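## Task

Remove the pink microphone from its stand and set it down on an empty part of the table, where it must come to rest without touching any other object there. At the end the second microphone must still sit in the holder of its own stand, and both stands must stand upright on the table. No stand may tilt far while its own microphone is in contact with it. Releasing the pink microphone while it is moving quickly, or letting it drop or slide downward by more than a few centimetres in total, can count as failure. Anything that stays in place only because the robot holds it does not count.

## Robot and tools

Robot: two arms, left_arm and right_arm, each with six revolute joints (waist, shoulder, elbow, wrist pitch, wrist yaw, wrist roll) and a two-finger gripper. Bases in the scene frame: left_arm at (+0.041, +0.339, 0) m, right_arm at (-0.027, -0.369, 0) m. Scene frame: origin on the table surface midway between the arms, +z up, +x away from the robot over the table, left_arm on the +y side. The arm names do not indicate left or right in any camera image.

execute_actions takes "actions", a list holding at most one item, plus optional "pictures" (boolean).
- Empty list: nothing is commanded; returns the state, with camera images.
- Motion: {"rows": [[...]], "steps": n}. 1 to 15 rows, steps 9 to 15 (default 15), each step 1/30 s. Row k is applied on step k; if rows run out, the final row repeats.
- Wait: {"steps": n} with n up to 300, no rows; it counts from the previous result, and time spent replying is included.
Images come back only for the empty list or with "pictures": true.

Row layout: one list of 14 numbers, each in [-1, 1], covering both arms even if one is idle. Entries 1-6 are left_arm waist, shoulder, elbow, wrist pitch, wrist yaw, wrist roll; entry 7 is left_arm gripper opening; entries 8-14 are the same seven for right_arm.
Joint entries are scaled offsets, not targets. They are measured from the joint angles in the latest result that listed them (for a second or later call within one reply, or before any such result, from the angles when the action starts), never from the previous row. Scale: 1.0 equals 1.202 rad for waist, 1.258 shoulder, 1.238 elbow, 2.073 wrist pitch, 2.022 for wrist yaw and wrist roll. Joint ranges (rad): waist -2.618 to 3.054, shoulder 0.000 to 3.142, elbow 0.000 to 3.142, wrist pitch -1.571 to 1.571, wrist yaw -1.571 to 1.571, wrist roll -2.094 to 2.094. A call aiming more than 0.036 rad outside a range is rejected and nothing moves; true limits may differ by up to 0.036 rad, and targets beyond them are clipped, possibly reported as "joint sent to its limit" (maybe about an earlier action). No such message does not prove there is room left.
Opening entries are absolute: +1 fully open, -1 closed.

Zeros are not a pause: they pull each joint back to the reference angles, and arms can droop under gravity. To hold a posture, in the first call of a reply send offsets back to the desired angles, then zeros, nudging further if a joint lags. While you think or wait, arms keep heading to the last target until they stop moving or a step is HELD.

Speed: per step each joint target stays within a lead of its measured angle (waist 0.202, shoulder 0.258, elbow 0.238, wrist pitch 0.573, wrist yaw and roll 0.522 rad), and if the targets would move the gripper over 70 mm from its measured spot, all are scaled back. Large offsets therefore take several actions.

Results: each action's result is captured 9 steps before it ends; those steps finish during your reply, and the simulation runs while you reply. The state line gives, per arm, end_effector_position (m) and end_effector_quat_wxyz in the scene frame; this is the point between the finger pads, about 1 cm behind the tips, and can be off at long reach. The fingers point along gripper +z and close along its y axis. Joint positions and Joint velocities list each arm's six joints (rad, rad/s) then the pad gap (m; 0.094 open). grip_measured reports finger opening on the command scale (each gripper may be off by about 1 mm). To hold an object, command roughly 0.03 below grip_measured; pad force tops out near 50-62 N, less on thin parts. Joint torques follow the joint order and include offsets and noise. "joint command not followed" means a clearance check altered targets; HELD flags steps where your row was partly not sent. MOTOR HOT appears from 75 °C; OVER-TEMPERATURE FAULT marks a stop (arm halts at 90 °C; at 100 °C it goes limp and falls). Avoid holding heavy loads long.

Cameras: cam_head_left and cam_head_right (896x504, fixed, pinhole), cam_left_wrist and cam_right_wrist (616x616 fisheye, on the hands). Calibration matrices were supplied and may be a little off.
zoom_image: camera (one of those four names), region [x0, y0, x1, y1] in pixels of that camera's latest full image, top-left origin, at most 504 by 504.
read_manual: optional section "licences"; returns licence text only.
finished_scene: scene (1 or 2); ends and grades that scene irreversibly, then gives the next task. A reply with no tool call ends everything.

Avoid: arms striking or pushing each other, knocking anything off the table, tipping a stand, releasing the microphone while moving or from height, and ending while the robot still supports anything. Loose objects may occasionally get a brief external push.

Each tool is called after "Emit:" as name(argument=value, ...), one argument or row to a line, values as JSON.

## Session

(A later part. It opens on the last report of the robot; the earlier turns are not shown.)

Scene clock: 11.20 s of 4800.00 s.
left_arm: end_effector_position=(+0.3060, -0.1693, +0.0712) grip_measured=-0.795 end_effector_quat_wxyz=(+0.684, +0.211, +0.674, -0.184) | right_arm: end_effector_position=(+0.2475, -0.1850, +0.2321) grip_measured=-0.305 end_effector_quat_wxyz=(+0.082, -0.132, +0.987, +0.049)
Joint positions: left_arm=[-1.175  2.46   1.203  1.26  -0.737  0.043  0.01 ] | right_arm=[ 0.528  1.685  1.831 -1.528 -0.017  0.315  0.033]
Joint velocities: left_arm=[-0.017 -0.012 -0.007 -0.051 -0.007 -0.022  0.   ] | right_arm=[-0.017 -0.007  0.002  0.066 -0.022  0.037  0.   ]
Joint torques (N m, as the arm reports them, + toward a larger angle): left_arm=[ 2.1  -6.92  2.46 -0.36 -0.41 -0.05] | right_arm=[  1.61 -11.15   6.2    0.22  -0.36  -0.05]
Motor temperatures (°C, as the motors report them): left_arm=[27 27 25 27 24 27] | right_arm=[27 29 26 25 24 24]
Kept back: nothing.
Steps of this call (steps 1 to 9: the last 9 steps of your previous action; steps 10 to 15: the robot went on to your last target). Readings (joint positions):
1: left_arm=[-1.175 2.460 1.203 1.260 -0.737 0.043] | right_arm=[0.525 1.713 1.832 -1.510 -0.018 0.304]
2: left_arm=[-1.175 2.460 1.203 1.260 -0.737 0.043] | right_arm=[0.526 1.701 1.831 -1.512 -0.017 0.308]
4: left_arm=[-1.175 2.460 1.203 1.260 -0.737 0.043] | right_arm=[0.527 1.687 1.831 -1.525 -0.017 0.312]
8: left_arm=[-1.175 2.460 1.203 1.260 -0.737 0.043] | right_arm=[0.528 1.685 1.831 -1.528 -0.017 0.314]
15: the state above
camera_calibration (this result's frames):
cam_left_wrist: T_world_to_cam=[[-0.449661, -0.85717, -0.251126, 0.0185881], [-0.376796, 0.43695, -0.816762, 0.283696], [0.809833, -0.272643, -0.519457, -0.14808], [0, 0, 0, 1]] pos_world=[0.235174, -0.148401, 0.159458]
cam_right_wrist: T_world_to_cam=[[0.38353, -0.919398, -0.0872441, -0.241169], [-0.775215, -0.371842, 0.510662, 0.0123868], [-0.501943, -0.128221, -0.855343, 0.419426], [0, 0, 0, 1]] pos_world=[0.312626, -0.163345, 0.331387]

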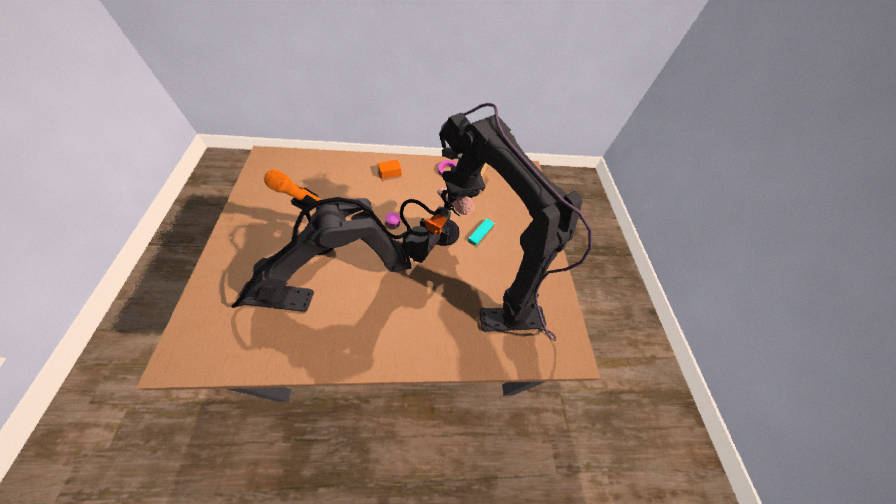

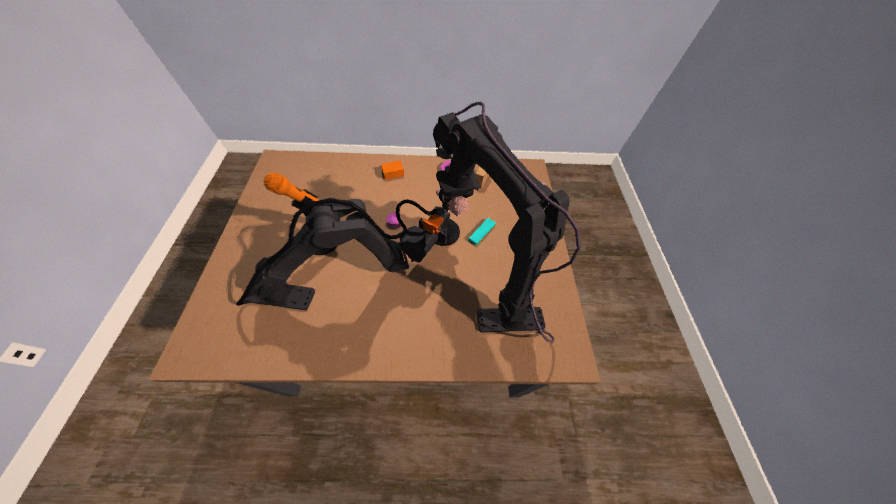

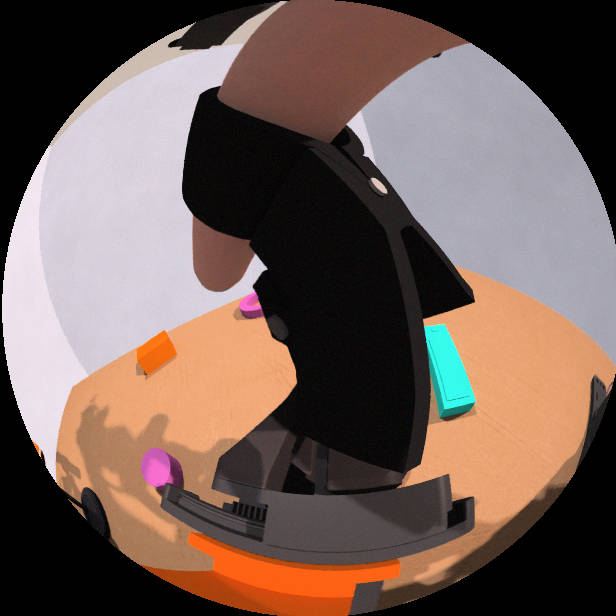

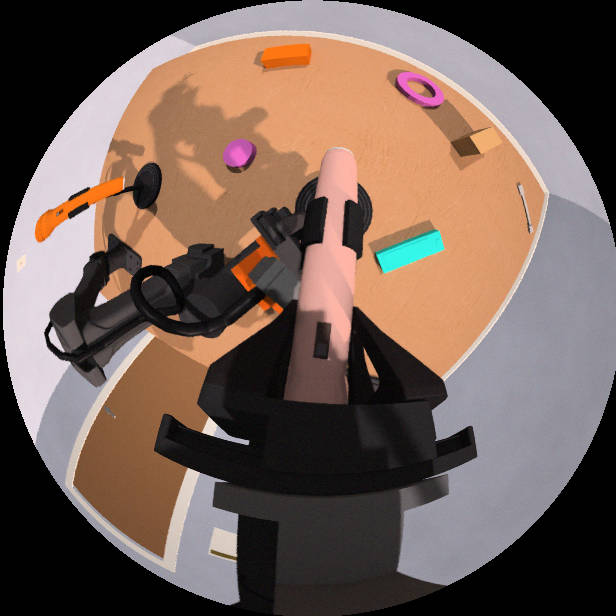

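Sliding well.

Emit:
execute_actions(
  actions=[
    {"rows":[[0.03,0.07,-0.02,-0.13,-0.03,0,-0.85,0.03,-0.08,-0.025,-0.03,-0.01,0.005,-0.45],[0.03,0.07,-0.02,-0.13,-0.03,0,-0.85,0.035,-0.11,-0.05,-0.03,-0.01,0.01,-0.45],[0.03,0.07,-0.02,-0.13,-0.03,0,-0.85,0.04,-0.14,-0.075,-0.03,-0.01,0.015,-0.45],[0.03,0.07,-0.02,-0.13,-0.03,0,-0.85,0.045,-0.17,-0.1,-0.03,-0.01,0.02,-0.45],[0.03,0.07,-0.02,-0.13,-0.03,0,-0.85,0.05,-0.2,-0.12,-0.03,-0.01,0.025,-0.45],[0.03,0.07,-0.02,-0.13,-0.03,0,-0.85,0.056,-0.23,-0.14,-0.03,-0.01,0.03,-0.45],[0.03,0.07,-0.02,-0.13,-0.03,0,-0.85,0.063,-0.26,-0.16,-0.03,-0.01,0.035,-0.45],[0.03,0.07,-0.02,-0.13,-0.03,0,-0.85,0.07,-0.29,-0.18,-0.03,-0.01,0.04,-0.45],[0.03,0.07,-0.02,-0.13,-0.03,0,-0.85,0.08,-0.33,-0.2,-0.03,-0.01,0.04,-0.45]]},
  ],
)

Emit:
execute_actions(
  actions=[
    {"steps":22},
  ],
  pictures=true,
)

Scene clock: 12.00 s of 4800.00 s.
left_arm: end_effector_position=(+0.3052, -0.1696, +0.0716) grip_measured=-0.795 end_effector_quat_wxyz=(+0.685, +0.214, +0.673, -0.182) | right_arm: end_effector_position=(+0.2238, -0.1927, +0.2391) grip_measured=-0.305 end_effector_quat_wxyz=(+0.112, -0.130, +0.984, +0.058)
Joint positions: left_arm=[-1.177  2.46   1.203  1.262 -0.737  0.052  0.01 ] | right_arm=[ 0.559  1.54   1.695 -1.474  0.     0.348  0.033]
Joint velocities: left_arm=[-0.012 -0.007 -0.007 -0.051 -0.037 -0.007  0.001] | right_arm=[ 0.203 -1.131 -0.75   0.095  0.051  0.286  0.   ]
Joint torques (N m, as the arm reports them, + toward a larger angle): left_arm=[ 2.13 -6.98  2.43 -0.39 -0.4  -0.13] | right_arm=[  2.07 -10.83   6.32  -0.42  -0.57  -0.1 ]
Motor temperatures (°C, as the motors report them): left_arm=[27 27 25 27 24 27] | right_arm=[27 29 26 25 24 24]
joint sent to its limit (right arm) — the command would take joint 4 (wrist pitch) past its lower limit, so that joint was sent only as far as its limit.
Steps of this call (steps 1 to 15: the robot went on to your last target; steps 16 to 18: nothing new was sent; steps 19 to 24: the first 6 steps of this action). Readings (joint positions):
19: left_arm=[-1.175 2.460 1.203 1.260 -0.737 0.043] | right_arm=[0.530 1.680 1.823 -1.524 -0.016 0.317]
20: left_arm=[-1.175 2.460 1.203 1.260 -0.737 0.043] | right_arm=[0.534 1.665 1.804 -1.513 -0.013 0.321]
22: left_arm=[-1.176 2.460 1.203 1.261 -0.737 0.047] | right_arm=[0.546 1.612 1.750 -1.487 -0.004 0.334]
24: the state above

Scene clock: 12.73 s of 4800.00 s.
left_arm: end_effector_position=(+0.3066, -0.1685, +0.0712) grip_measured=-0.795 end_effector_quat_wxyz=(+0.684, +0.207, +0.675, -0.184) | right_arm: end_effector_position=(+0.1511, -0.2226, +0.2680) grip_measured=-0.305 end_effector_quat_wxyz=(+0.125, -0.137, +0.979, +0.088)
Joint positions: left_arm=[-1.175  2.46   1.203  1.26  -0.741  0.037  0.01 ] | right_arm=[ 0.614  1.271  1.592 -1.586 -0.026  0.39   0.033]
Joint velocities: left_arm=[-0.012 -0.007  0.002 -0.007  0.007 -0.051 -0.001] | right_arm=[ 0.002  0.007  0.002 -0.095 -0.11   0.037  0.001]
Joint torques (N m, as the arm reports them, + toward a larger angle): left_arm=[ 2.04 -6.88  2.4  -0.35 -0.37  0.08] | right_arm=[ 0.96 -2.94  4.53  0.76 -0.17  0.04]
Motor temperatures (°C, as the motors report them): left_arm=[27 27 25 27 24 27] | right_arm=[27 29 26 25 24 24]
joint sent to its limit (right arm) — the command would take joint 4 (wrist pitch) past its lower limit, so that joint was sent only as far as its limit.
Kept back: nothing.
Steps of this call (steps 1 to 9: the last 9 steps of your previous action; steps 10 to 22: the robot went on to your last target). Readings (joint positions):
1: left_arm=[-1.177 2.460 1.203 1.262 -0.736 0.053] | right_arm=[0.567 1.498 1.669 -1.475 0.001 0.358]
2: left_arm=[-1.177 2.460 1.203 1.262 -0.736 0.054] | right_arm=[0.575 1.455 1.645 -1.478 0.001 0.367]
4: left_arm=[-1.177 2.460 1.203 1.262 -0.736 0.055] | right_arm=[0.594 1.369 1.601 -1.492 0.001 0.382]
8: left_arm=[-1.175 2.460 1.203 1.261 -0.741 0.039] | right_arm=[0.611 1.281 1.592 -1.556 -0.012 0.388]
22: the state above
camera_calibration (this result's frames):
cam_left_wrist: T_world_to_cam=[[-0.446178, -0.860587, -0.245591, 0.0175111], [-0.38145, 0.431118, -0.8177, 0.284097], [0.809581, -0.271159, -0.520626, -0.147965], [0, 0, 0, 1]] pos_world=[0.235971, -0.147531, 0.159572]
cam_right_wrist: T_world_to_cam=[[0.40563, -0.903589, -0.137812, -0.22192], [-0.804999, -0.424572, 0.414385, -0.0761036], [-0.432945, -0.0571479, -0.899607, 0.414196], [0, 0, 0, 1]] pos_world=[0.208078, -0.209165, 0.373567]

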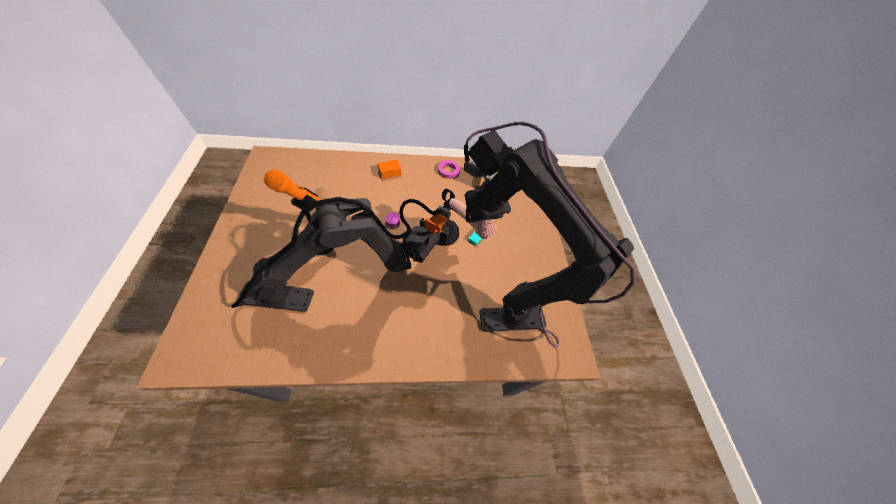

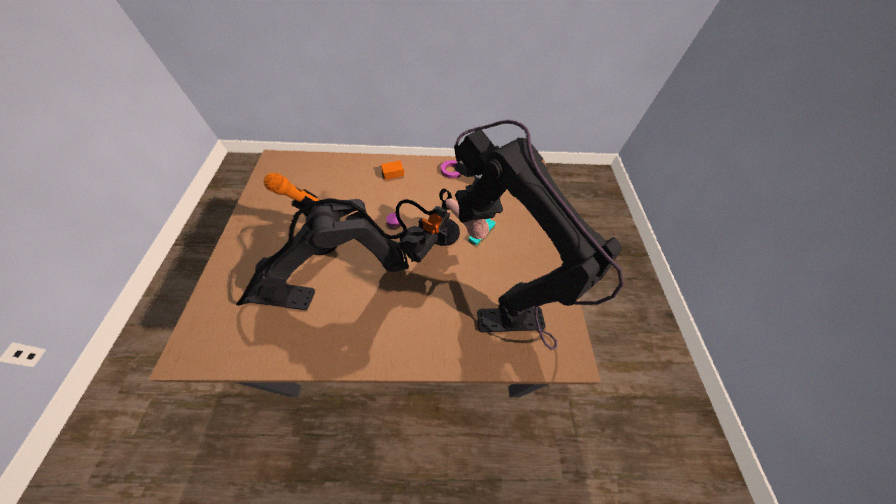

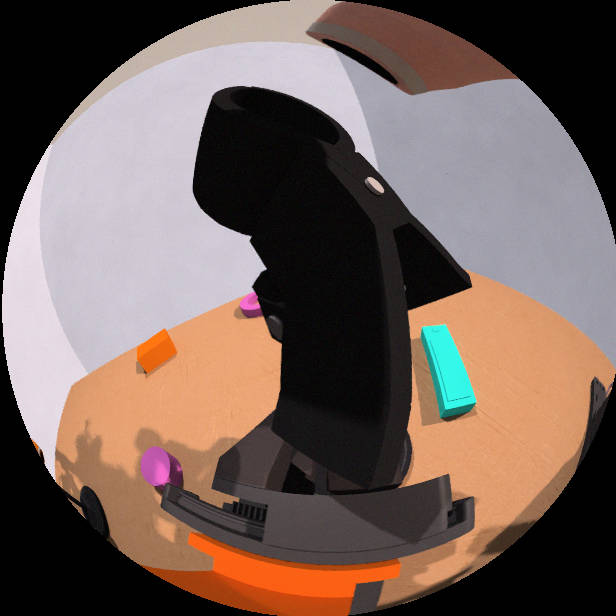

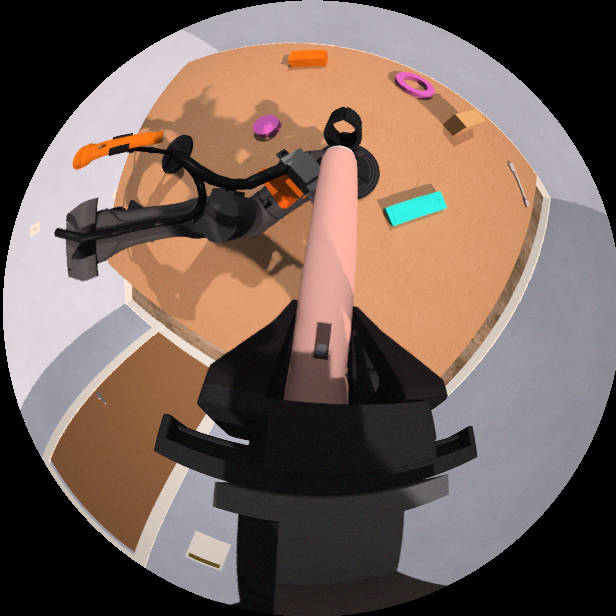

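Emit:
execute_actions(
  actions=[
    {"rows":[[0,0,0,0,0,0,-0.85,0,-0.03,0,0,0,0,-0.45],[0,0,0,0,0,0,-0.85,0,-0.06,0,0,0,0,-0.45],[0,0,0,0,0,0,-0.85,0,-0.09,0,0,0,0,-0.45],[0,0,0,0,0,0,0.5,0,-0.12,0,0,0,0,-0.45]],"steps":11},
  ],
)

Emit:
execute_actions(
  actions=[
    {"rows":[[-0.04,-0.03,-0.07,0.025,-0.02,0,0.5,0,0,0.02,0,0,0,-0.45],[-0.08,-0.06,-0.14,0.05,-0.04,0,0.5,0,0,0.02,0,0,0,-0.45],[-0.14,-0.1,-0.26,0.095,-0.065,0,0.5,0,0,0.02,0,0,0,-0.45]]},
  ],
)

Emit:
execute_actions(
  actions=[
    {"rows":[[-0.2,-1,-0.1,0,0,0,0.5,0,0,0.02,0,0,0,-0.45]]},
  ],
)

Emit:
execute_actions(
  actions=[
    {"steps":22},
  ],
)

Emit:
execute_actions(
  actions=[
    {"rows":[[0,-0.4,0,0,0,0,0.5,0.65,0,0.02,0.05,0,-0.193,-0.45]]},
  ],
)

Emit:
execute_actions(
  actions=[
    {"steps":15},
  ],
)

Scene clock: 13.73 s of 4800.00 s.
left_arm: end_effector_position=(+0.3058, -0.1693, +0.0746) grip_measured=-0.795 end_effector_quat_wxyz=(+0.686, +0.204, +0.672, -0.190) | right_arm: end_effector_position=(+0.1504, -0.2231, +0.2692) grip_measured=-0.305 end_effector_quat_wxyz=(+0.127, -0.137, +0.978, +0.089)
Joint positions: left_arm=[-1.175  2.459  1.203  1.273 -0.737  0.037  0.01 ] | right_arm=[ 0.614  1.265  1.592 -1.586 -0.027  0.39   0.033]
Joint velocities: left_arm=[-0.007  0.002  0.017  0.007  0.007 -0.037  0.   ] | right_arm=[ 0.012 -0.154  0.002  0.022  0.022  0.037  0.   ]
Joint torques (N m, as the arm reports them, + toward a larger angle): left_arm=[  0.   -12.86   3.71   2.01  -0.04   0.04] | right_arm=[ 0.02 -7.01  5.1   0.78 -0.01 -0.01]
Motor temperatures (°C, as the motors report them): left_arm=[27 27 25 27 24 27] | right_arm=[27 29 26 25 24 24]
joint sent to its limit (right arm) — the command would take joint 4 (wrist pitch) past its lower limit, so that joint was sent only as far as its limit.
Steps of this call (steps 1 to 15: the robot went on to your last target; steps 16 to 28: nothing new was sent; steps 29 to 30: the first 2 steps of this action). Readings (joint positions):
29: left_arm=[-1.175 2.459 1.203 1.270 -0.739 0.037] | right_arm=[0.614 1.270 1.592 -1.586 -0.027 0.390]
30: the state above

Scene clock: 14.23 s of 4800.00 s.
left_arm: end_effector_position=(+0.2381, -0.1290, +0.0577) grip_measured=+0.497 end_effector_quat_wxyz=(+0.669, +0.243, +0.678, -0.182) | right_arm: end_effector_position=(+0.1309, -0.2383, +0.2980) grip_measured=-0.305 end_effector_quat_wxyz=(+0.190, -0.136, +0.964, +0.125)
Joint positions: left_arm=[-1.307  2.364  0.922  1.386 -0.823  0.037  0.07 ] | right_arm=[ 0.614  1.116  1.589 -1.585 -0.027  0.39   0.033]
Joint velocities: left_arm=[-1.004 -0.134 -0.886  0.447 -0.271  0.037  0.   ] | right_arm=[ 0.012 -0.017 -0.012  0.051  0.007 -0.007 -0.   ]
Joint torques (N m, as the arm reports them, + toward a larger angle): left_arm=[  1.83 -13.42   4.01   2.28  -0.09   0.03] | right_arm=[-0.01 -1.4   6.81  1.03 -0.05 -0.02]
Motor temperatures (°C, as the motors report them): left_arm=[27 27 25 27 24 27] | right_arm=[27 29 26 25 24 24]
Steps of this call (steps 1 to 9: the last 9 steps of your previous action; steps 10 to 15: the first 6 steps of this action, its rows measured from where the robot was after step 9). Readings (joint positions):
9: left_arm=[-1.175 2.459 1.203 1.271 -0.737 0.037] | right_arm=[0.614 1.114 1.589 -1.585 -0.027 0.390]
10: left_arm=[-1.178 2.456 1.193 1.276 -0.740 0.037] | right_arm=[0.614 1.115 1.589 -1.585 -0.027 0.390]
11: left_arm=[-1.188 2.442 1.157 1.290 -0.750 0.037] | right_arm=[0.614 1.116 1.589 -1.585 -0.027 0.390]
13: left_arm=[-1.236 2.393 1.024 1.341 -0.791 0.037] | right_arm=[0.614 1.116 1.589 -1.585 -0.027 0.390]
15: the state above

Scene clock: 14.73 s of 4800.00 s.
left_arm: end_effector_position=(+0.1454, -0.1332, +0.1283) grip_measured=+0.497 end_effector_quat_wxyz=(+0.667, +0.257, +0.641, -0.280) | right_arm: end_effector_position=(+0.1309, -0.2383, +0.2980) grip_measured=-0.305 end_effector_quat_wxyz=(+0.190, -0.136, +0.964, +0.125)
Joint positions: left_arm=[-1.511  2.145  0.803  1.411 -0.858  0.037  0.07 ] | right_arm=[ 0.614  1.116  1.589 -1.585 -0.027  0.39   0.033]
Joint velocities: left_arm=[-0.945 -1.399 -0.139 -0.037  0.051 -0.095 -0.   ] | right_arm=[-0.002  0.002 -0.017  0.037  0.051 -0.022 -0.001]
Joint torques (N m, as the arm reports them, + toward a larger angle): left_arm=[  0.98 -13.43   2.42   2.44  -0.02   0.04] | right_arm=[ 0.01 -1.28  6.84  1.04 -0.03 -0.01]
Motor temperatures (°C, as the motors report them): left_arm=[27 28 25 27 24 27] | right_arm=[27 29 26 25 24 24]
Steps of this call (steps 1 to 9: the last 9 steps of your previous action; steps 10 to 15: the first 6 steps of this action, its rows measured from where the robot was after step 9). Readings (joint positions):
9: left_arm=[-1.354 2.363 0.891 1.443 -0.851 0.037] | right_arm=[0.614 1.116 1.589 -1.585 -0.027 0.390]
10: left_arm=[-1.361 2.346 0.879 1.432 -0.852 0.037] | right_arm=[0.614 1.116 1.589 -1.585 -0.027 0.390]
11: left_arm=[-1.379 2.314 0.852 1.420 -0.857 0.037] | right_arm=[0.614 1.116 1.589 -1.585 -0.027 0.390]
13: left_arm=[-1.441 2.235 0.816 1.414 -0.860 0.037] | right_arm=[0.614 1.116 1.589 -1.585 -0.027 0.390]
15: the state above

Scene clock: 15.47 s of 4800.00 s.
left_arm: end_effector_position=(+0.1401, +0.1011, +0.5134) grip_measured=+0.497 end_effector_quat_wxyz=(+0.652, -0.123, +0.423, -0.617) | right_arm: end_effector_position=(+0.1309, -0.2383, +0.2980) grip_measured=-0.305 end_effector_quat_wxyz=(+0.190, -0.136, +0.964, +0.125)
Joint positions: left_arm=[-1.599  1.085  0.793  1.478 -0.85   0.035  0.07 ] | right_arm=[ 0.614  1.116  1.589 -1.585 -0.027  0.39   0.033]
Joint velocities: left_arm=[-0.002  0.076 -0.105 -0.139 -0.022  0.037 -0.001] | right_arm=[-0.012 -0.032  0.007  0.022 -0.022  0.007 -0.   ]
Joint torques (N m, as the arm reports them, + toward a larger angle): left_arm=[0.41 0.33 3.45 0.23 0.36 0.04] | right_arm=[ 0.   -1.21  6.87  1.05 -0.03 -0.02]
Motor temperatures (°C, as the motors report them): left_arm=[27 28 25 27 24 27] | right_arm=[27 29 26 25 24 24]
Kept back: nothing.
Steps of this call (steps 1 to 9: the last 9 steps of your previous action; steps 10 to 22: the robot went on to your last target). Readings (joint positions):
1: left_arm=[-1.540 2.094 0.800 1.410 -0.856 0.037] | right_arm=[0.614 1.116 1.589 -1.585 -0.027 0.390]
2: left_arm=[-1.565 2.039 0.798 1.410 -0.853 0.037] | right_arm=[0.614 1.116 1.589 -1.585 -0.027 0.390]
4: left_arm=[-1.593 1.924 0.797 1.410 -0.849 0.037] | right_arm=[0.614 1.116 1.589 -1.585 -0.027 0.390]
8: left_arm=[-1.599 1.682 0.797 1.416 -0.847 0.037] | right_arm=[0.614 1.116 1.589 -1.585 -0.027 0.390]
22: the state above

Scene clock: 15.67 s of 4800.00 s.
left_arm: end_effector_position=(+0.1539, +0.1863, +0.5432) grip_measured=+0.497 end_effector_quat_wxyz=(+0.632, -0.190, +0.377, -0.650) | right_arm: end_effector_position=(+0.0760, -0.1759, +0.3045) grip_measured=-0.304 end_effector_quat_wxyz=(+0.209, -0.446, +0.858, +0.147)
Joint positions: left_arm=[-1.599  0.851  0.78   1.437 -0.853  0.035  0.07 ] | right_arm=[ 1.016  1.119  1.589 -1.524 -0.013  0.112  0.033]
Joint velocities: left_arm=[-0.037 -1.546 -0.017  0.007 -0.022  0.037 -0.   ] | right_arm=[ 2.122  0.032 -0.012  0.183 -0.11  -0.681 -0.   ]
Joint torques (N m, as the arm reports them, + toward a larger angle): left_arm=[-0.02 -0.49  4.99  0.37  0.38  0.  ] | right_arm=[-0.31 -1.75  6.8   1.22 -0.16 -0.07]
Motor temperatures (°C, as the motors report them): left_arm=[27 28 25 27 24 27] | right_arm=[27 29 26 25 24 24]
Steps of this call (steps 1 to 6: the first 6 steps of this action). Readings (joint positions):
1: left_arm=[-1.599 1.070 0.788 1.461 -0.850 0.035] | right_arm=[0.648 1.116 1.589 -1.581 -0.007 0.332]
2: left_arm=[-1.599 1.041 0.781 1.442 -0.852 0.035] | right_arm=[0.716 1.116 1.589 -1.570 -0.003 0.267]
4: left_arm=[-1.599 0.955 0.780 1.435 -0.853 0.035] | right_arm=[0.867 1.118 1.589 -1.543 -0.009 0.173]
6: the state above

Scene clock: 16.17 s of 4800.00 s.
left_arm: end_effector_position=(+0.1750, +0.3195, +0.5566) grip_measured=+0.497 end_effector_quat_wxyz=(+0.580, -0.312, +0.278, -0.699) | right_arm: end_effector_position=(-0.0045, -0.1475, +0.3062) grip_measured=-0.304 end_effector_quat_wxyz=(+0.185, -0.636, +0.726, +0.186)
Joint positions: left_arm=[-1.599  0.567  0.78   1.497 -0.855  0.033  0.07 ] | right_arm=[ 1.388  1.121  1.589 -1.508 -0.035  0.009  0.033]
Joint velocities: left_arm=[-0.027  0.007  0.017  0.037 -0.007 -0.037  0.   ] | right_arm=[ 0.002 -0.017 -0.002 -0.007 -0.051 -0.183  0.   ]
Joint torques (N m, as the arm reports them, + toward a larger angle): left_arm=[-0.02  5.83  4.3  -0.85  0.4   0.05] | right_arm=[ 0.57 -1.77  6.92  1.38  0.08 -0.1 ]
Motor temperatures (°C, as the motors report them): left_arm=[27 28 26 27 24 27] | right_arm=[27 29 26 25 24 24]
Kept back: nothing.
Steps of this call (steps 1 to 9: the last 9 steps of your previous action; steps 10 to 15: the robot went on to your last target). Readings (joint positions):
1: left_arm=[-1.599 0.797 0.780 1.439 -0.853 0.035] | right_arm=[1.091 1.120 1.589 -1.518 -0.014 0.091]
2: left_arm=[-1.599 0.743 0.780 1.442 -0.853 0.035] | right_arm=[1.166 1.121 1.589 -1.514 -0.016 0.074]
4: left_arm=[-1.599 0.640 0.780 1.456 -0.853 0.035] | right_arm=[1.308 1.121 1.589 -1.508 -0.022 0.048]
8: left_arm=[-1.599 0.563 0.780 1.509 -0.853 0.033] | right_arm=[1.388 1.121 1.589 -1.508 -0.036 0.021]
15: the state above

Emit:
execute_actions(
  actions=[
    {"rows":[[0,0,0,0,0,0,0.5,0,0.1,-0.55,0.5,0.015,0,-0.45]]},
  ],
)

Emit:
execute_actions(
  actions=[
    {"steps":20},
  ],
)

Emit:
execute_actions(
  actions=[
    {"rows":[[0,0,0,0,0,0,0.5,0,0.03,-0.07,0.12,0,0,-0.45],[0,0,0,0,0,0,0.5,0,0.05,-0.12,0.17,0,0,-0.45],[0,0,0,0,0,0,0.5,0,0.07,-0.17,0.19,0,0,-0.45],[0,0,0,0,0,0,0.5,0,0.07,-0.22,0.19,0,0,-0.45]]},
  ],
)

Emit:
execute_actions(
  actions=[
    {"steps":18},
  ],
  pictures=true,
)

Scene clock: 16.77 s of 4800.00 s.
left_arm: end_effector_position=(+0.1752, +0.3192, +0.5562) grip_measured=+0.497 end_effector_quat_wxyz=(+0.579, -0.313, +0.279, -0.699) | right_arm: end_effector_position=(+0.0062, -0.0779, +0.2480) grip_measured=-0.304 end_effector_quat_wxyz=(+0.206, -0.632, +0.720, +0.199)
Joint positions: left_arm=[-1.599  0.567  0.78   1.496 -0.857  0.032  0.07 ] | right_arm=[ 1.388  1.19   1.323 -1.123 -0.027  0.006  0.033]
Joint velocities: left_arm=[-0.002 -0.002 -0.017  0.007 -0.081 -0.066  0.   ] | right_arm=[ 0.017  0.593 -1.863  2.689  0.095  0.022  0.   ]
Joint torques (N m, as the arm reports them, + toward a larger angle): left_arm=[-0.08  4.53  3.4  -0.62  0.42  0.07] | right_arm=[ 0.03 -2.43  4.85  0.92  0.1   0.  ]
Motor temperatures (°C, as the motors report them): left_arm=[27 28 26 27 24 27] | right_arm=[27 28 26 25 24 24]
Steps of this call (steps 1 to 12: the robot went on to your last target; steps 13 to 18: the first 6 steps of this action). Readings (joint positions):
13: left_arm=[-1.599 0.567 0.780 1.496 -0.855 0.033] | right_arm=[1.388 1.122 1.567 -1.475 -0.034 0.006]
14: left_arm=[-1.599 0.567 0.780 1.496 -0.856 0.033] | right_arm=[1.388 1.122 1.530 -1.417 -0.033 0.006]
16: left_arm=[-1.599 0.567 0.780 1.496 -0.857 0.032] | right_arm=[1.388 1.149 1.439 -1.286 -0.030 0.006]
18: the state above

Scene clock: 17.43 s of 4800.00 s.
left_arm: end_effector_position=(+0.1754, +0.3191, +0.5561) grip_measured=+0.497 end_effector_quat_wxyz=(+0.579, -0.313, +0.280, -0.699) | right_arm: end_effector_position=(+0.0151, -0.0285, +0.1355) grip_measured=-0.304 end_effector_quat_wxyz=(+0.238, -0.623, +0.712, +0.218)
Joint positions: left_arm=[-1.599  0.567  0.78   1.496 -0.858  0.031  0.07 ] | right_arm=[ 1.388  1.272  0.878 -0.521 -0.014  0.006  0.033]
Joint velocities: left_arm=[-0.002  0.012  0.002 -0.066 -0.007  0.007 -0.   ] | right_arm=[-0.012 -0.002  0.002 -0.007 -0.11  -0.022 -0.   ]
Joint torques (N m, as the arm reports them, + toward a larger angle): left_arm=[-0.01  4.39  3.47 -0.62  0.4   0.03] | right_arm=[ 0.03 -5.83  9.    1.71  0.11  0.02]
Motor temperatures (°C, as the motors report them): left_arm=[27 28 26 27 24 27] | right_arm=[27 28 26 25 24 24]
Kept back: nothing.
Steps of this call (steps 1 to 9: the last 9 steps of your previous action; steps 10 to 20: the robot went on to your last target). Readings (joint positions):
1: left_arm=[-1.599 0.567 0.780 1.496 -0.858 0.032] | right_arm=[1.388 1.209 1.250 -1.020 -0.024 0.006]
2: left_arm=[-1.599 0.567 0.780 1.496 -0.858 0.032] | right_arm=[1.388 1.227 1.169 -0.907 -0.022 0.006]
4: left_arm=[-1.599 0.567 0.780 1.496 -0.858 0.032] | right_arm=[1.388 1.260 1.011 -0.729 -0.019 0.006]
8: left_arm=[-1.599 0.567 0.780 1.496 -0.858 0.031] | right_arm=[1.388 1.296 0.879 -0.658 -0.014 0.006]
20: the state above

Scene clock: 17.63 s of 4800.00 s.
left_arm: end_effector_position=(+0.1757, +0.3190, +0.5557) grip_measured=+0.497 end_effector_quat_wxyz=(+0.578, -0.314, +0.281, -0.699) | right_arm: end_effector_position=(+0.0146, -0.0322, +0.0684) grip_measured=-0.304 end_effector_quat_wxyz=(+0.236, -0.624, +0.713, +0.217)
Joint positions: left_arm=[-1.599  0.567  0.78   1.496 -0.861  0.031  0.07 ] | right_arm=[ 1.388  1.348  0.656 -0.227 -0.014  0.006  0.033]
Joint velocities: left_arm=[-0.022 -0.007 -0.022 -0.022 -0.051 -0.007 -0.001] | right_arm=[ 0.007  0.603 -1.077  0.066 -0.022 -0.037  0.001]
Joint torques (N m, as the arm reports them, + toward a larger angle): left_arm=[-0.03  4.49  3.42 -0.63  0.39  0.05] | right_arm=[ 0.04 -6.13  7.3   2.04 -0.01 -0.01]
Motor temperatures (°C, as the motors report them): left_arm=[27 27 26 27 24 27] | right_arm=[27 28 26 25 24 24]
Steps of this call (steps 1 to 6: the first 6 steps of this action). Readings (joint positions):
1: left_arm=[-1.599 0.567 0.780 1.496 -0.859 0.031] | right_arm=[1.388 1.273 0.864 -0.489 -0.014 0.006]
2: left_arm=[-1.599 0.567 0.780 1.496 -0.860 0.031] | right_arm=[1.388 1.278 0.833 -0.423 -0.014 0.006]
4: left_arm=[-1.599 0.567 0.780 1.496 -0.861 0.031] | right_arm=[1.388 1.308 0.743 -0.281 -0.014 0.006]
6: the state above

Scene clock: 18.23 s of 4800.00 s.
left_arm: end_effector_position=(+0.1758, +0.3190, +0.5555) grip_measured=+0.497 end_effector_quat_wxyz=(+0.578, -0.314, +0.281, -0.699) | right_arm: end_effector_position=(+0.0128, -0.0455, +0.0398) grip_measured=-0.304 end_effector_quat_wxyz=(+0.218, -0.629, +0.719, +0.201)
Joint positions: left_arm=[-1.599  0.567  0.78   1.496 -0.863  0.03   0.07 ] | right_arm=[ 1.388  1.386  0.588 -0.172 -0.014  0.006  0.033]
Joint velocities: left_arm=[ 0.002  0.002 -0.007  0.051 -0.037  0.051  0.001] | right_arm=[ 0.002  0.002 -0.007 -0.037 -0.022 -0.007 -0.002]
Joint torques (N m, as the arm reports them, + toward a larger angle): left_arm=[-0.03  4.5   3.37 -0.61  0.41  0.04] | right_arm=[-0.01 -6.17  7.19  1.66 -0.01 -0.01]
Motor temperatures (°C, as the motors report them): left_arm=[27 27 26 27 24 27] | right_arm=[27 28 27 26 24 24]
Kept back: nothing.
Steps of this call (steps 1 to 9: the last 9 steps of your previous action; steps 10 to 18: the robot went on to your last target). Readings (joint positions):
1: left_arm=[-1.599 0.567 0.780 1.496 -0.862 0.030] | right_arm=[1.388 1.366 0.625 -0.227 -0.014 0.006]
2: left_arm=[-1.599 0.567 0.780 1.496 -0.862 0.030] | right_arm=[1.388 1.380 0.602 -0.229 -0.014 0.006]
4: left_arm=[-1.599 0.567 0.780 1.496 -0.862 0.030] | right_arm=[1.388 1.386 0.588 -0.228 -0.014 0.006]
8: left_arm=[-1.599 0.567 0.780 1.496 -0.863 0.030] | right_arm=[1.388 1.386 0.588 -0.188 -0.014 0.006]
18: the state above
camera_calibration (this result's frames):
cam_left_wrist: T_world_to_cam=[[-0.582596, -0.0419637, 0.811678, -0.32688], [-0.449536, -0.815369, -0.364817, 0.578096], [0.677126, -0.577419, 0.456167, -0.0794336], [0, 0, 0, 1]] pos_world=[0.123222, 0.411778, 0.512456]
cam_right_wrist: T_world_to_cam=[[0.99965, -0.0122696, 0.0234584, -0.0107403], [-0.0150476, -0.992395, 0.122175, -0.0419926], [0.021781, -0.122485, -0.992231, 0.153951], [0, 0, 0, 1]] pos_world=[0.00675148, -0.0229483, 0.158137]

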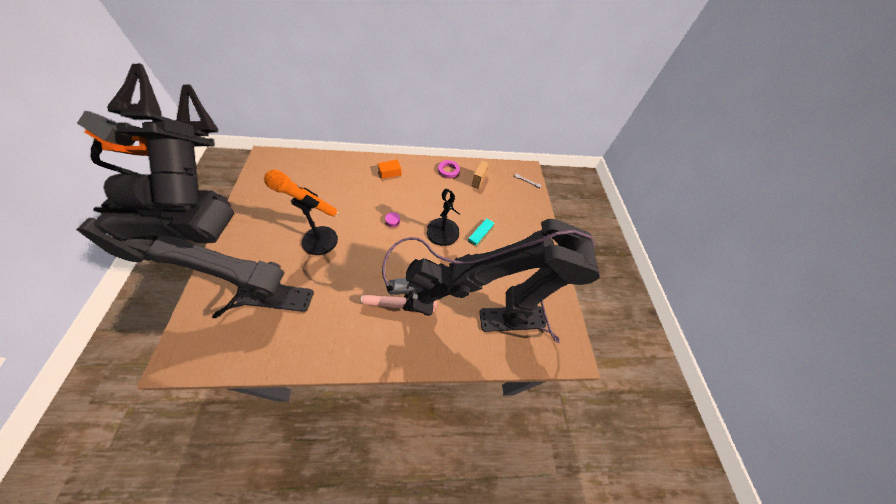

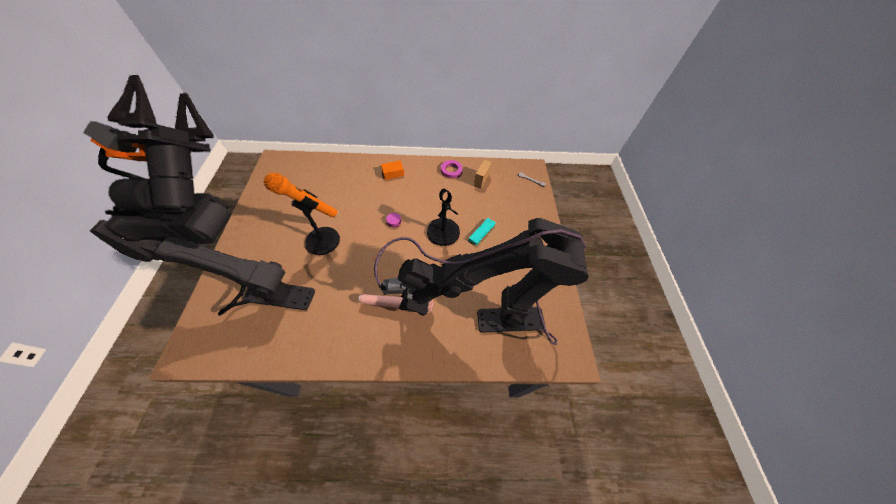

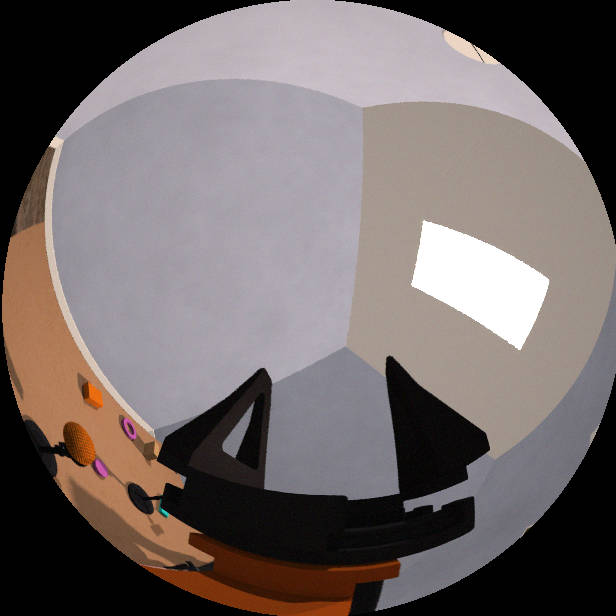

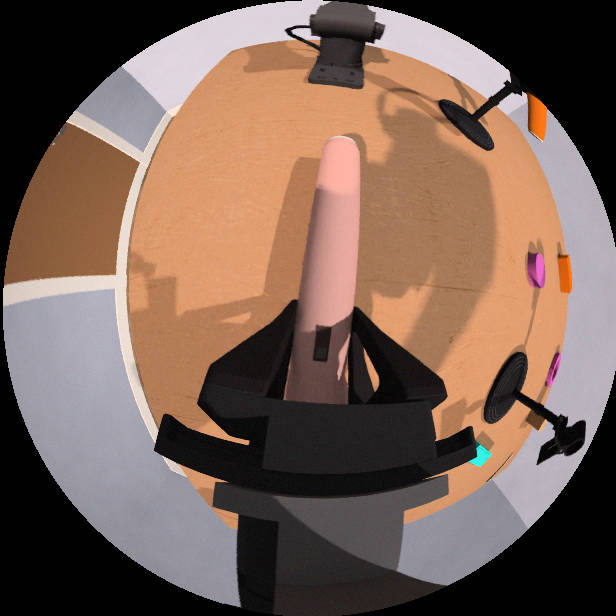

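Emit:
execute_actions(
  actions=[
    {"rows":[[0,0,0,0,0,0,0.5,0,0,0,0.035,0,0,-0.45],[0,0,0,0,0,0,0.5,0,0.01,0,0.042,0,0,-0.45],[0,0,0,0,0,0,0.5,0,0.02,0,0.049,0,0,-0.45],[0,0,0,0,0,0,0.5,0,0.03,0,0.056,0,0,-0.45],[0,0,0,0,0,0,0.5,0,0.04,0,0.063,0,0,-0.45],[0,0,0,0,0,0,0.5,0,0.05,0,0.07,0,0,-0.45],[0,0,0,0,0,0,0.5,0,0.06,0,0.077,0,0,-0.45],[0,0,0,0,0,0,0.5,0,0.07,0,0.084,0,0,-0.45],[0,0,0,0,0,0,0.5,0,0.08,0,0.087,0,0,-0.45],[0,0,0,0,0,0,0.5,0,0.09,0,0.087,0,0,-0.45],[0,0,0,0,0,0,0.5,0,0.1,0,0.087,0,0,-0.45]]},
  ],
)

Emit:
execute_actions(
  actions=[
    {"steps":18},
  ],
)

Scene clock: 18.83 s of 4800.00 s.
left_arm: end_effector_position=(+0.1762, +0.3188, +0.5551) grip_measured=+0.497 end_effector_quat_wxyz=(+0.577, -0.315, +0.282, -0.699) | right_arm: end_effector_position=(+0.0140, -0.0370, +0.0363) grip_measured=-0.304 end_effector_quat_wxyz=(+0.225, -0.627, +0.717, +0.207)
Joint positions: left_arm=[-1.599  0.567  0.78   1.496 -0.866  0.029  0.07 ] | right_arm=[ 1.388  1.423  0.588 -0.115 -0.014  0.006  0.033]
Joint velocities: left_arm=[ 0.007 -0.007  0.007  0.007  0.037  0.037  0.   ] | right_arm=[-0.012  0.398  0.007  0.388  0.095 -0.037 -0.001]
Joint torques (N m, as the arm reports them, + toward a larger angle): left_arm=[-0.04  4.53  3.32 -0.62  0.4   0.03] | right_arm=[ 0.03 -4.45  5.73  1.58 -0.01 -0.01]
Motor temperatures (°C, as the motors report them): left_arm=[27 27 26 27 24 27] | right_arm=[27 28 27 26 24 24]
Steps of this call (steps 1 to 12: the robot went on to your last target; steps 13 to 18: the first 6 steps of this action). Readings (joint positions):
13: left_arm=[-1.599 0.567 0.780 1.496 -0.863 0.030] | right_arm=[1.388 1.386 0.588 -0.169 -0.014 0.006]
14: left_arm=[-1.599 0.567 0.780 1.496 -0.864 0.030] | right_arm=[1.388 1.387 0.588 -0.163 -0.014 0.006]
16: left_arm=[-1.599 0.567 0.780 1.496 -0.865 0.029] | right_arm=[1.388 1.400 0.588 -0.141 -0.014 0.006]
18: the state above

Scene clock: 19.43 s of 4800.00 s.
left_arm: end_effector_position=(+0.1763, +0.3188, +0.5550) grip_measured=+0.497 end_effector_quat_wxyz=(+0.577, -0.316, +0.282, -0.699) | right_arm: end_effector_position=(+0.0155, -0.0256, +0.0257) grip_measured=-0.304 end_effector_quat_wxyz=(+0.231, -0.625, +0.715, +0.212)
Joint positions: left_arm=[-1.599  0.567  0.78   1.496 -0.867  0.029  0.07 ] | right_arm=[ 1.388  1.497  0.588 -0.025 -0.014  0.006  0.033]
Joint velocities: left_arm=[-0.002 -0.012 -0.002  0.022 -0.007  0.051 -0.   ] | right_arm=[-0.002 -0.012  0.007  0.037  0.022 -0.037  0.   ]
Joint torques (N m, as the arm reports them, + toward a larger angle): left_arm=[ 0.08  4.48  3.34 -0.63  0.41  0.04] | right_arm=[ 0.   -4.04  5.46  1.61 -0.02 -0.02]
Motor temperatures (°C, as the motors report them): left_arm=[27 27 26 27 24 27] | right_arm=[27 28 27 26 24 24]
Kept back: nothing.
Steps of this call (steps 1 to 9: the last 9 steps of your previous action; steps 10 to 18: the robot went on to your last target). Readings (joint positions):
1: left_arm=[-1.599 0.567 0.780 1.496 -0.866 0.029] | right_arm=[1.388 1.437 0.588 -0.103 -0.014 0.006]
2: left_arm=[-1.599 0.567 0.780 1.496 -0.866 0.029] | right_arm=[1.388 1.451 0.588 -0.090 -0.014 0.006]
4: left_arm=[-1.599 0.567 0.780 1.496 -0.866 0.029] | right_arm=[1.388 1.478 0.588 -0.069 -0.014 0.006]
8: left_arm=[-1.599 0.567 0.780 1.496 -0.867 0.029] | right_arm=[1.388 1.494 0.588 -0.031 -0.014 0.006]
18: the state above

Emit:
execute_actions(
  actions=[
    {"rows":[[0,0,0,0,0,0,0.5,0,0,0,0,0,0,-0.31],[0,0,0,0,0,0,0.5,0,0,0,0,0,0,-0.28],[0,0,0,0,0,0,0.5,0,0,0,0,0,0,-0.22],[0,0,0,0,0,0,0.5,0,0,0,0,0,0,-0.1],[0,0,0,0,0,0,0.5,0,0,0,0,0,0,0.6]]},
  ],
)

Emit:
execute_actions(
  actions=[
    {"rows":[[0,0,0,0,0,0,0.5,0,-0.2,0,0,0,0,0.6]]},
  ],
)

Emit:
execute_actions(
  actions=[
    {"steps":25},
  ],
  pictures=true,
)

Scene clock: 20.23 s of 4800.00 s.
left_arm: end_effector_position=(+0.1766, +0.3187, +0.5546) grip_measured=+0.497 end_effector_quat_wxyz=(+0.576, -0.317, +0.283, -0.699) | right_arm: end_effector_position=(+0.0155, -0.0256, +0.0257) grip_measured=+0.348 end_effector_quat_wxyz=(+0.231, -0.625, +0.715, +0.212)
Joint positions: left_arm=[-1.599  0.567  0.78   1.496 -0.87   0.028  0.07 ] | right_arm=[ 1.388  1.497  0.588 -0.025 -0.014  0.006  0.063]
Joint velocities: left_arm=[-0.007  0.017 -0.017 -0.051 -0.051 -0.022 -0.001] | right_arm=[ 0.002  0.007 -0.007 -0.022 -0.066  0.022  0.421]
Joint torques (N m, as the arm reports them, + toward a larger angle): left_arm=[-0.05  4.55  3.41 -0.6   0.42  0.03] | right_arm=[ 0.   -5.08  5.39  1.31 -0.02  0.01]
Motor temperatures (°C, as the motors report them): left_arm=[27 27 26 27 24 27] | right_arm=[27 28 27 26 24 24]
Steps of this call (steps 1 to 15: the robot went on to your last target; steps 16 to 18: nothing new was sent; steps 19 to 24: the first 6 steps of this action). Readings (joint positions):
19: left_arm=[-1.599 0.567 0.780 1.496 -0.868 0.028] | right_arm=[1.388 1.497 0.588 -0.025 -0.014 0.006]
20: left_arm=[-1.599 0.567 0.780 1.496 -0.868 0.028] | right_arm=[1.388 1.497 0.588 -0.025 -0.014 0.006]
22: left_arm=[-1.599 0.567 0.780 1.496 -0.869 0.028] | right_arm=[1.388 1.497 0.588 -0.025 -0.014 0.006]
24: the state above

Scene clock: 20.73 s of 4800.00 s.
left_arm: end_effector_position=(+0.1771, +0.3185, +0.5540) grip_measured=+0.497 end_effector_quat_wxyz=(+0.575, -0.318, +0.285, -0.698) | right_arm: end_effector_position=(+0.0172, -0.0128, +0.1104) grip_measured=+0.597 end_effector_quat_wxyz=(+0.321, -0.594, +0.678, +0.291)
Joint positions: left_arm=[-1.599  0.567  0.78   1.496 -0.874  0.026  0.07 ] | right_arm=[ 1.388  1.241  0.582 -0.016 -0.014  0.006  0.075]
Joint velocities: left_arm=[ 0.002 -0.002  0.012 -0.007 -0.022  0.007 -0.001] | right_arm=[ 0.007 -0.398  0.085  0.388 -0.022  0.037  0.   ]
Joint torques (N m, as the arm reports them, + toward a larger angle): left_arm=[-0.05  4.49  3.4  -0.63  0.41  0.05] | right_arm=[ 0.   -1.73  6.54  1.02 -0.03 -0.02]
Motor temperatures (°C, as the motors report them): left_arm=[27 27 26 27 24 27] | right_arm=[27 28 27 26 24 24]
Steps of this call (steps 1 to 9: the last 9 steps of your previous action; steps 10 to 15: the first 6 steps of this action, its rows measured from where the robot was after step 9). Readings (joint positions):
9: left_arm=[-1.599 0.567 0.780 1.496 -0.871 0.027] | right_arm=[1.388 1.497 0.588 -0.025 -0.014 0.006]
10: left_arm=[-1.599 0.567 0.780 1.496 -0.872 0.027] | right_arm=[1.388 1.470 0.586 -0.033 -0.014 0.006]
11: left_arm=[-1.599 0.567 0.780 1.496 -0.873 0.027] | right_arm=[1.388 1.413 0.577 -0.051 -0.014 0.006]
13: left_arm=[-1.599 0.567 0.780 1.496 -0.874 0.027] | right_arm=[1.388 1.298 0.576 -0.045 -0.014 0.006]
15: the state above

Scene clock: 21.57 s of 4800.00 s.
left_arm: end_effector_position=(+0.1773, +0.3185, +0.5538) grip_measured=+0.497 end_effector_quat_wxyz=(+0.574, -0.319, +0.285, -0.698) | right_arm: end_effector_position=(+0.0174, -0.0112, +0.1135) grip_measured=+0.597 end_effector_quat_wxyz=(+0.325, -0.592, +0.676, +0.295)
Joint positions: left_arm=[-1.599  0.567  0.78   1.496 -0.876  0.026  0.07 ] | right_arm=[ 1.388  1.238  0.583 -0.008 -0.014  0.006  0.075]
Joint velocities: left_arm=[ 0.007  0.007 -0.002 -0.022 -0.037  0.037  0.   ] | right_arm=[-0.032 -0.007  0.017 -0.037 -0.022  0.037  0.   ]
Joint torques (N m, as the arm reports them, + toward a larger angle): left_arm=[-0.06  4.52  3.37 -0.61  0.41  0.05] | right_arm=[ 0.05 -3.34  6.82  1.45 -0.02 -0.01]
Motor temperatures (°C, as the motors report them): left_arm=[27 27 26 27 24 27] | right_arm=[27 28 27 26 24 24]
Kept back: nothing.
Steps of this call (steps 1 to 9: the last 9 steps of your previous action; steps 10 to 15: the robot went on to your last target; steps 16 to 25: nothing new was sent). Readings (joint positions):
1: left_arm=[-1.599 0.567 0.780 1.496 -0.874 0.026] | right_arm=[1.388 1.234 0.583 -0.006 -0.014 0.006]
2: left_arm=[-1.599 0.567 0.780 1.496 -0.875 0.026] | right_arm=[1.388 1.234 0.583 -0.001 -0.014 0.006]
4: left_arm=[-1.599 0.567 0.780 1.496 -0.875 0.026] | right_arm=[1.388 1.238 0.583 -0.007 -0.014 0.006]
8: left_arm=[-1.599 0.567 0.780 1.496 -0.875 0.026] | right_arm=[1.388 1.238 0.583 -0.008 -0.014 0.006]
25: the state above
All arms were judged still, so your last target was given up. Only a new action makes them travel on or press farther. Fingers that are still opening or closing keep moving.
camera_calibration (this result's frames):
cam_left_wrist: T_world_to_cam=[[-0.57232, -0.0380017, 0.81915, -0.331865], [-0.458007, -0.813784, -0.357751, 0.574804], [0.680206, -0.579924, 0.44834, -0.0752941], [0, 0, 0, 1]] pos_world=[0.124547, 0.41149, 0.511241]
cam_right_wrist: T_world_to_cam=[[0.997989, -0.0247884, 0.0583479, -0.0206668], [-0.0138578, -0.983427, -0.180773, 0.0175312], [0.061862, 0.179601, -0.981793, 0.232758], [0, 0, 0, 1]] pos_world=[0.0064693, -0.0250751, 0.232895]

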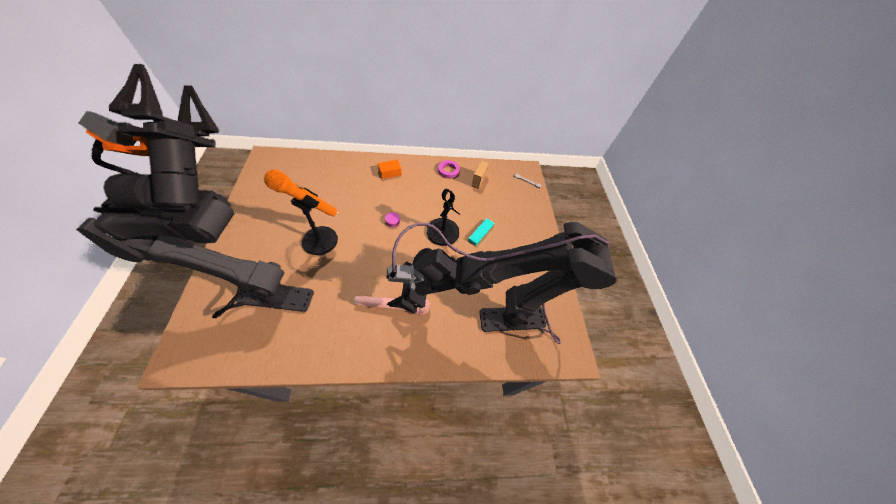

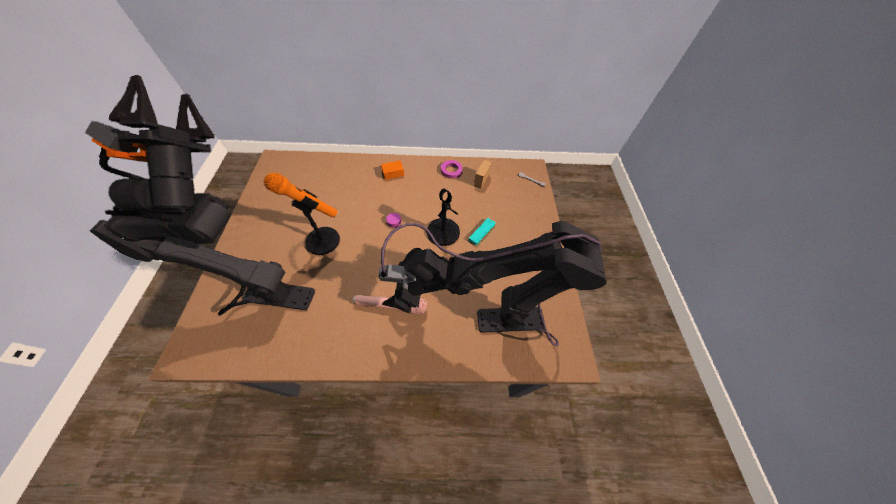

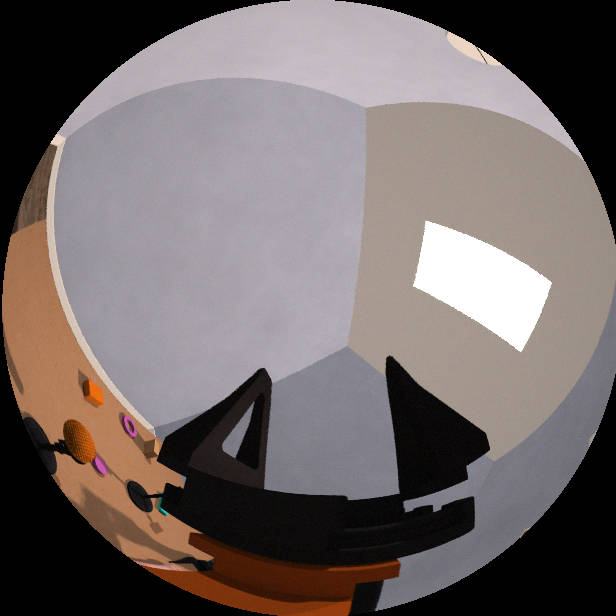

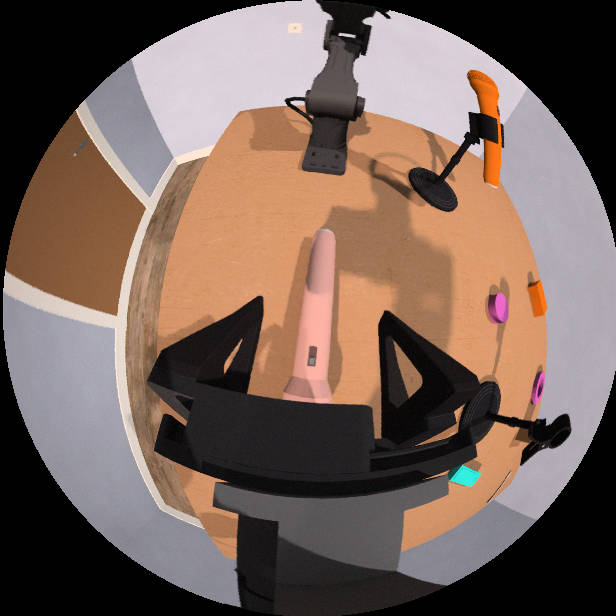

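Emit:
finished_scene(
  scene=2,
)

The scene is finished: the task was done.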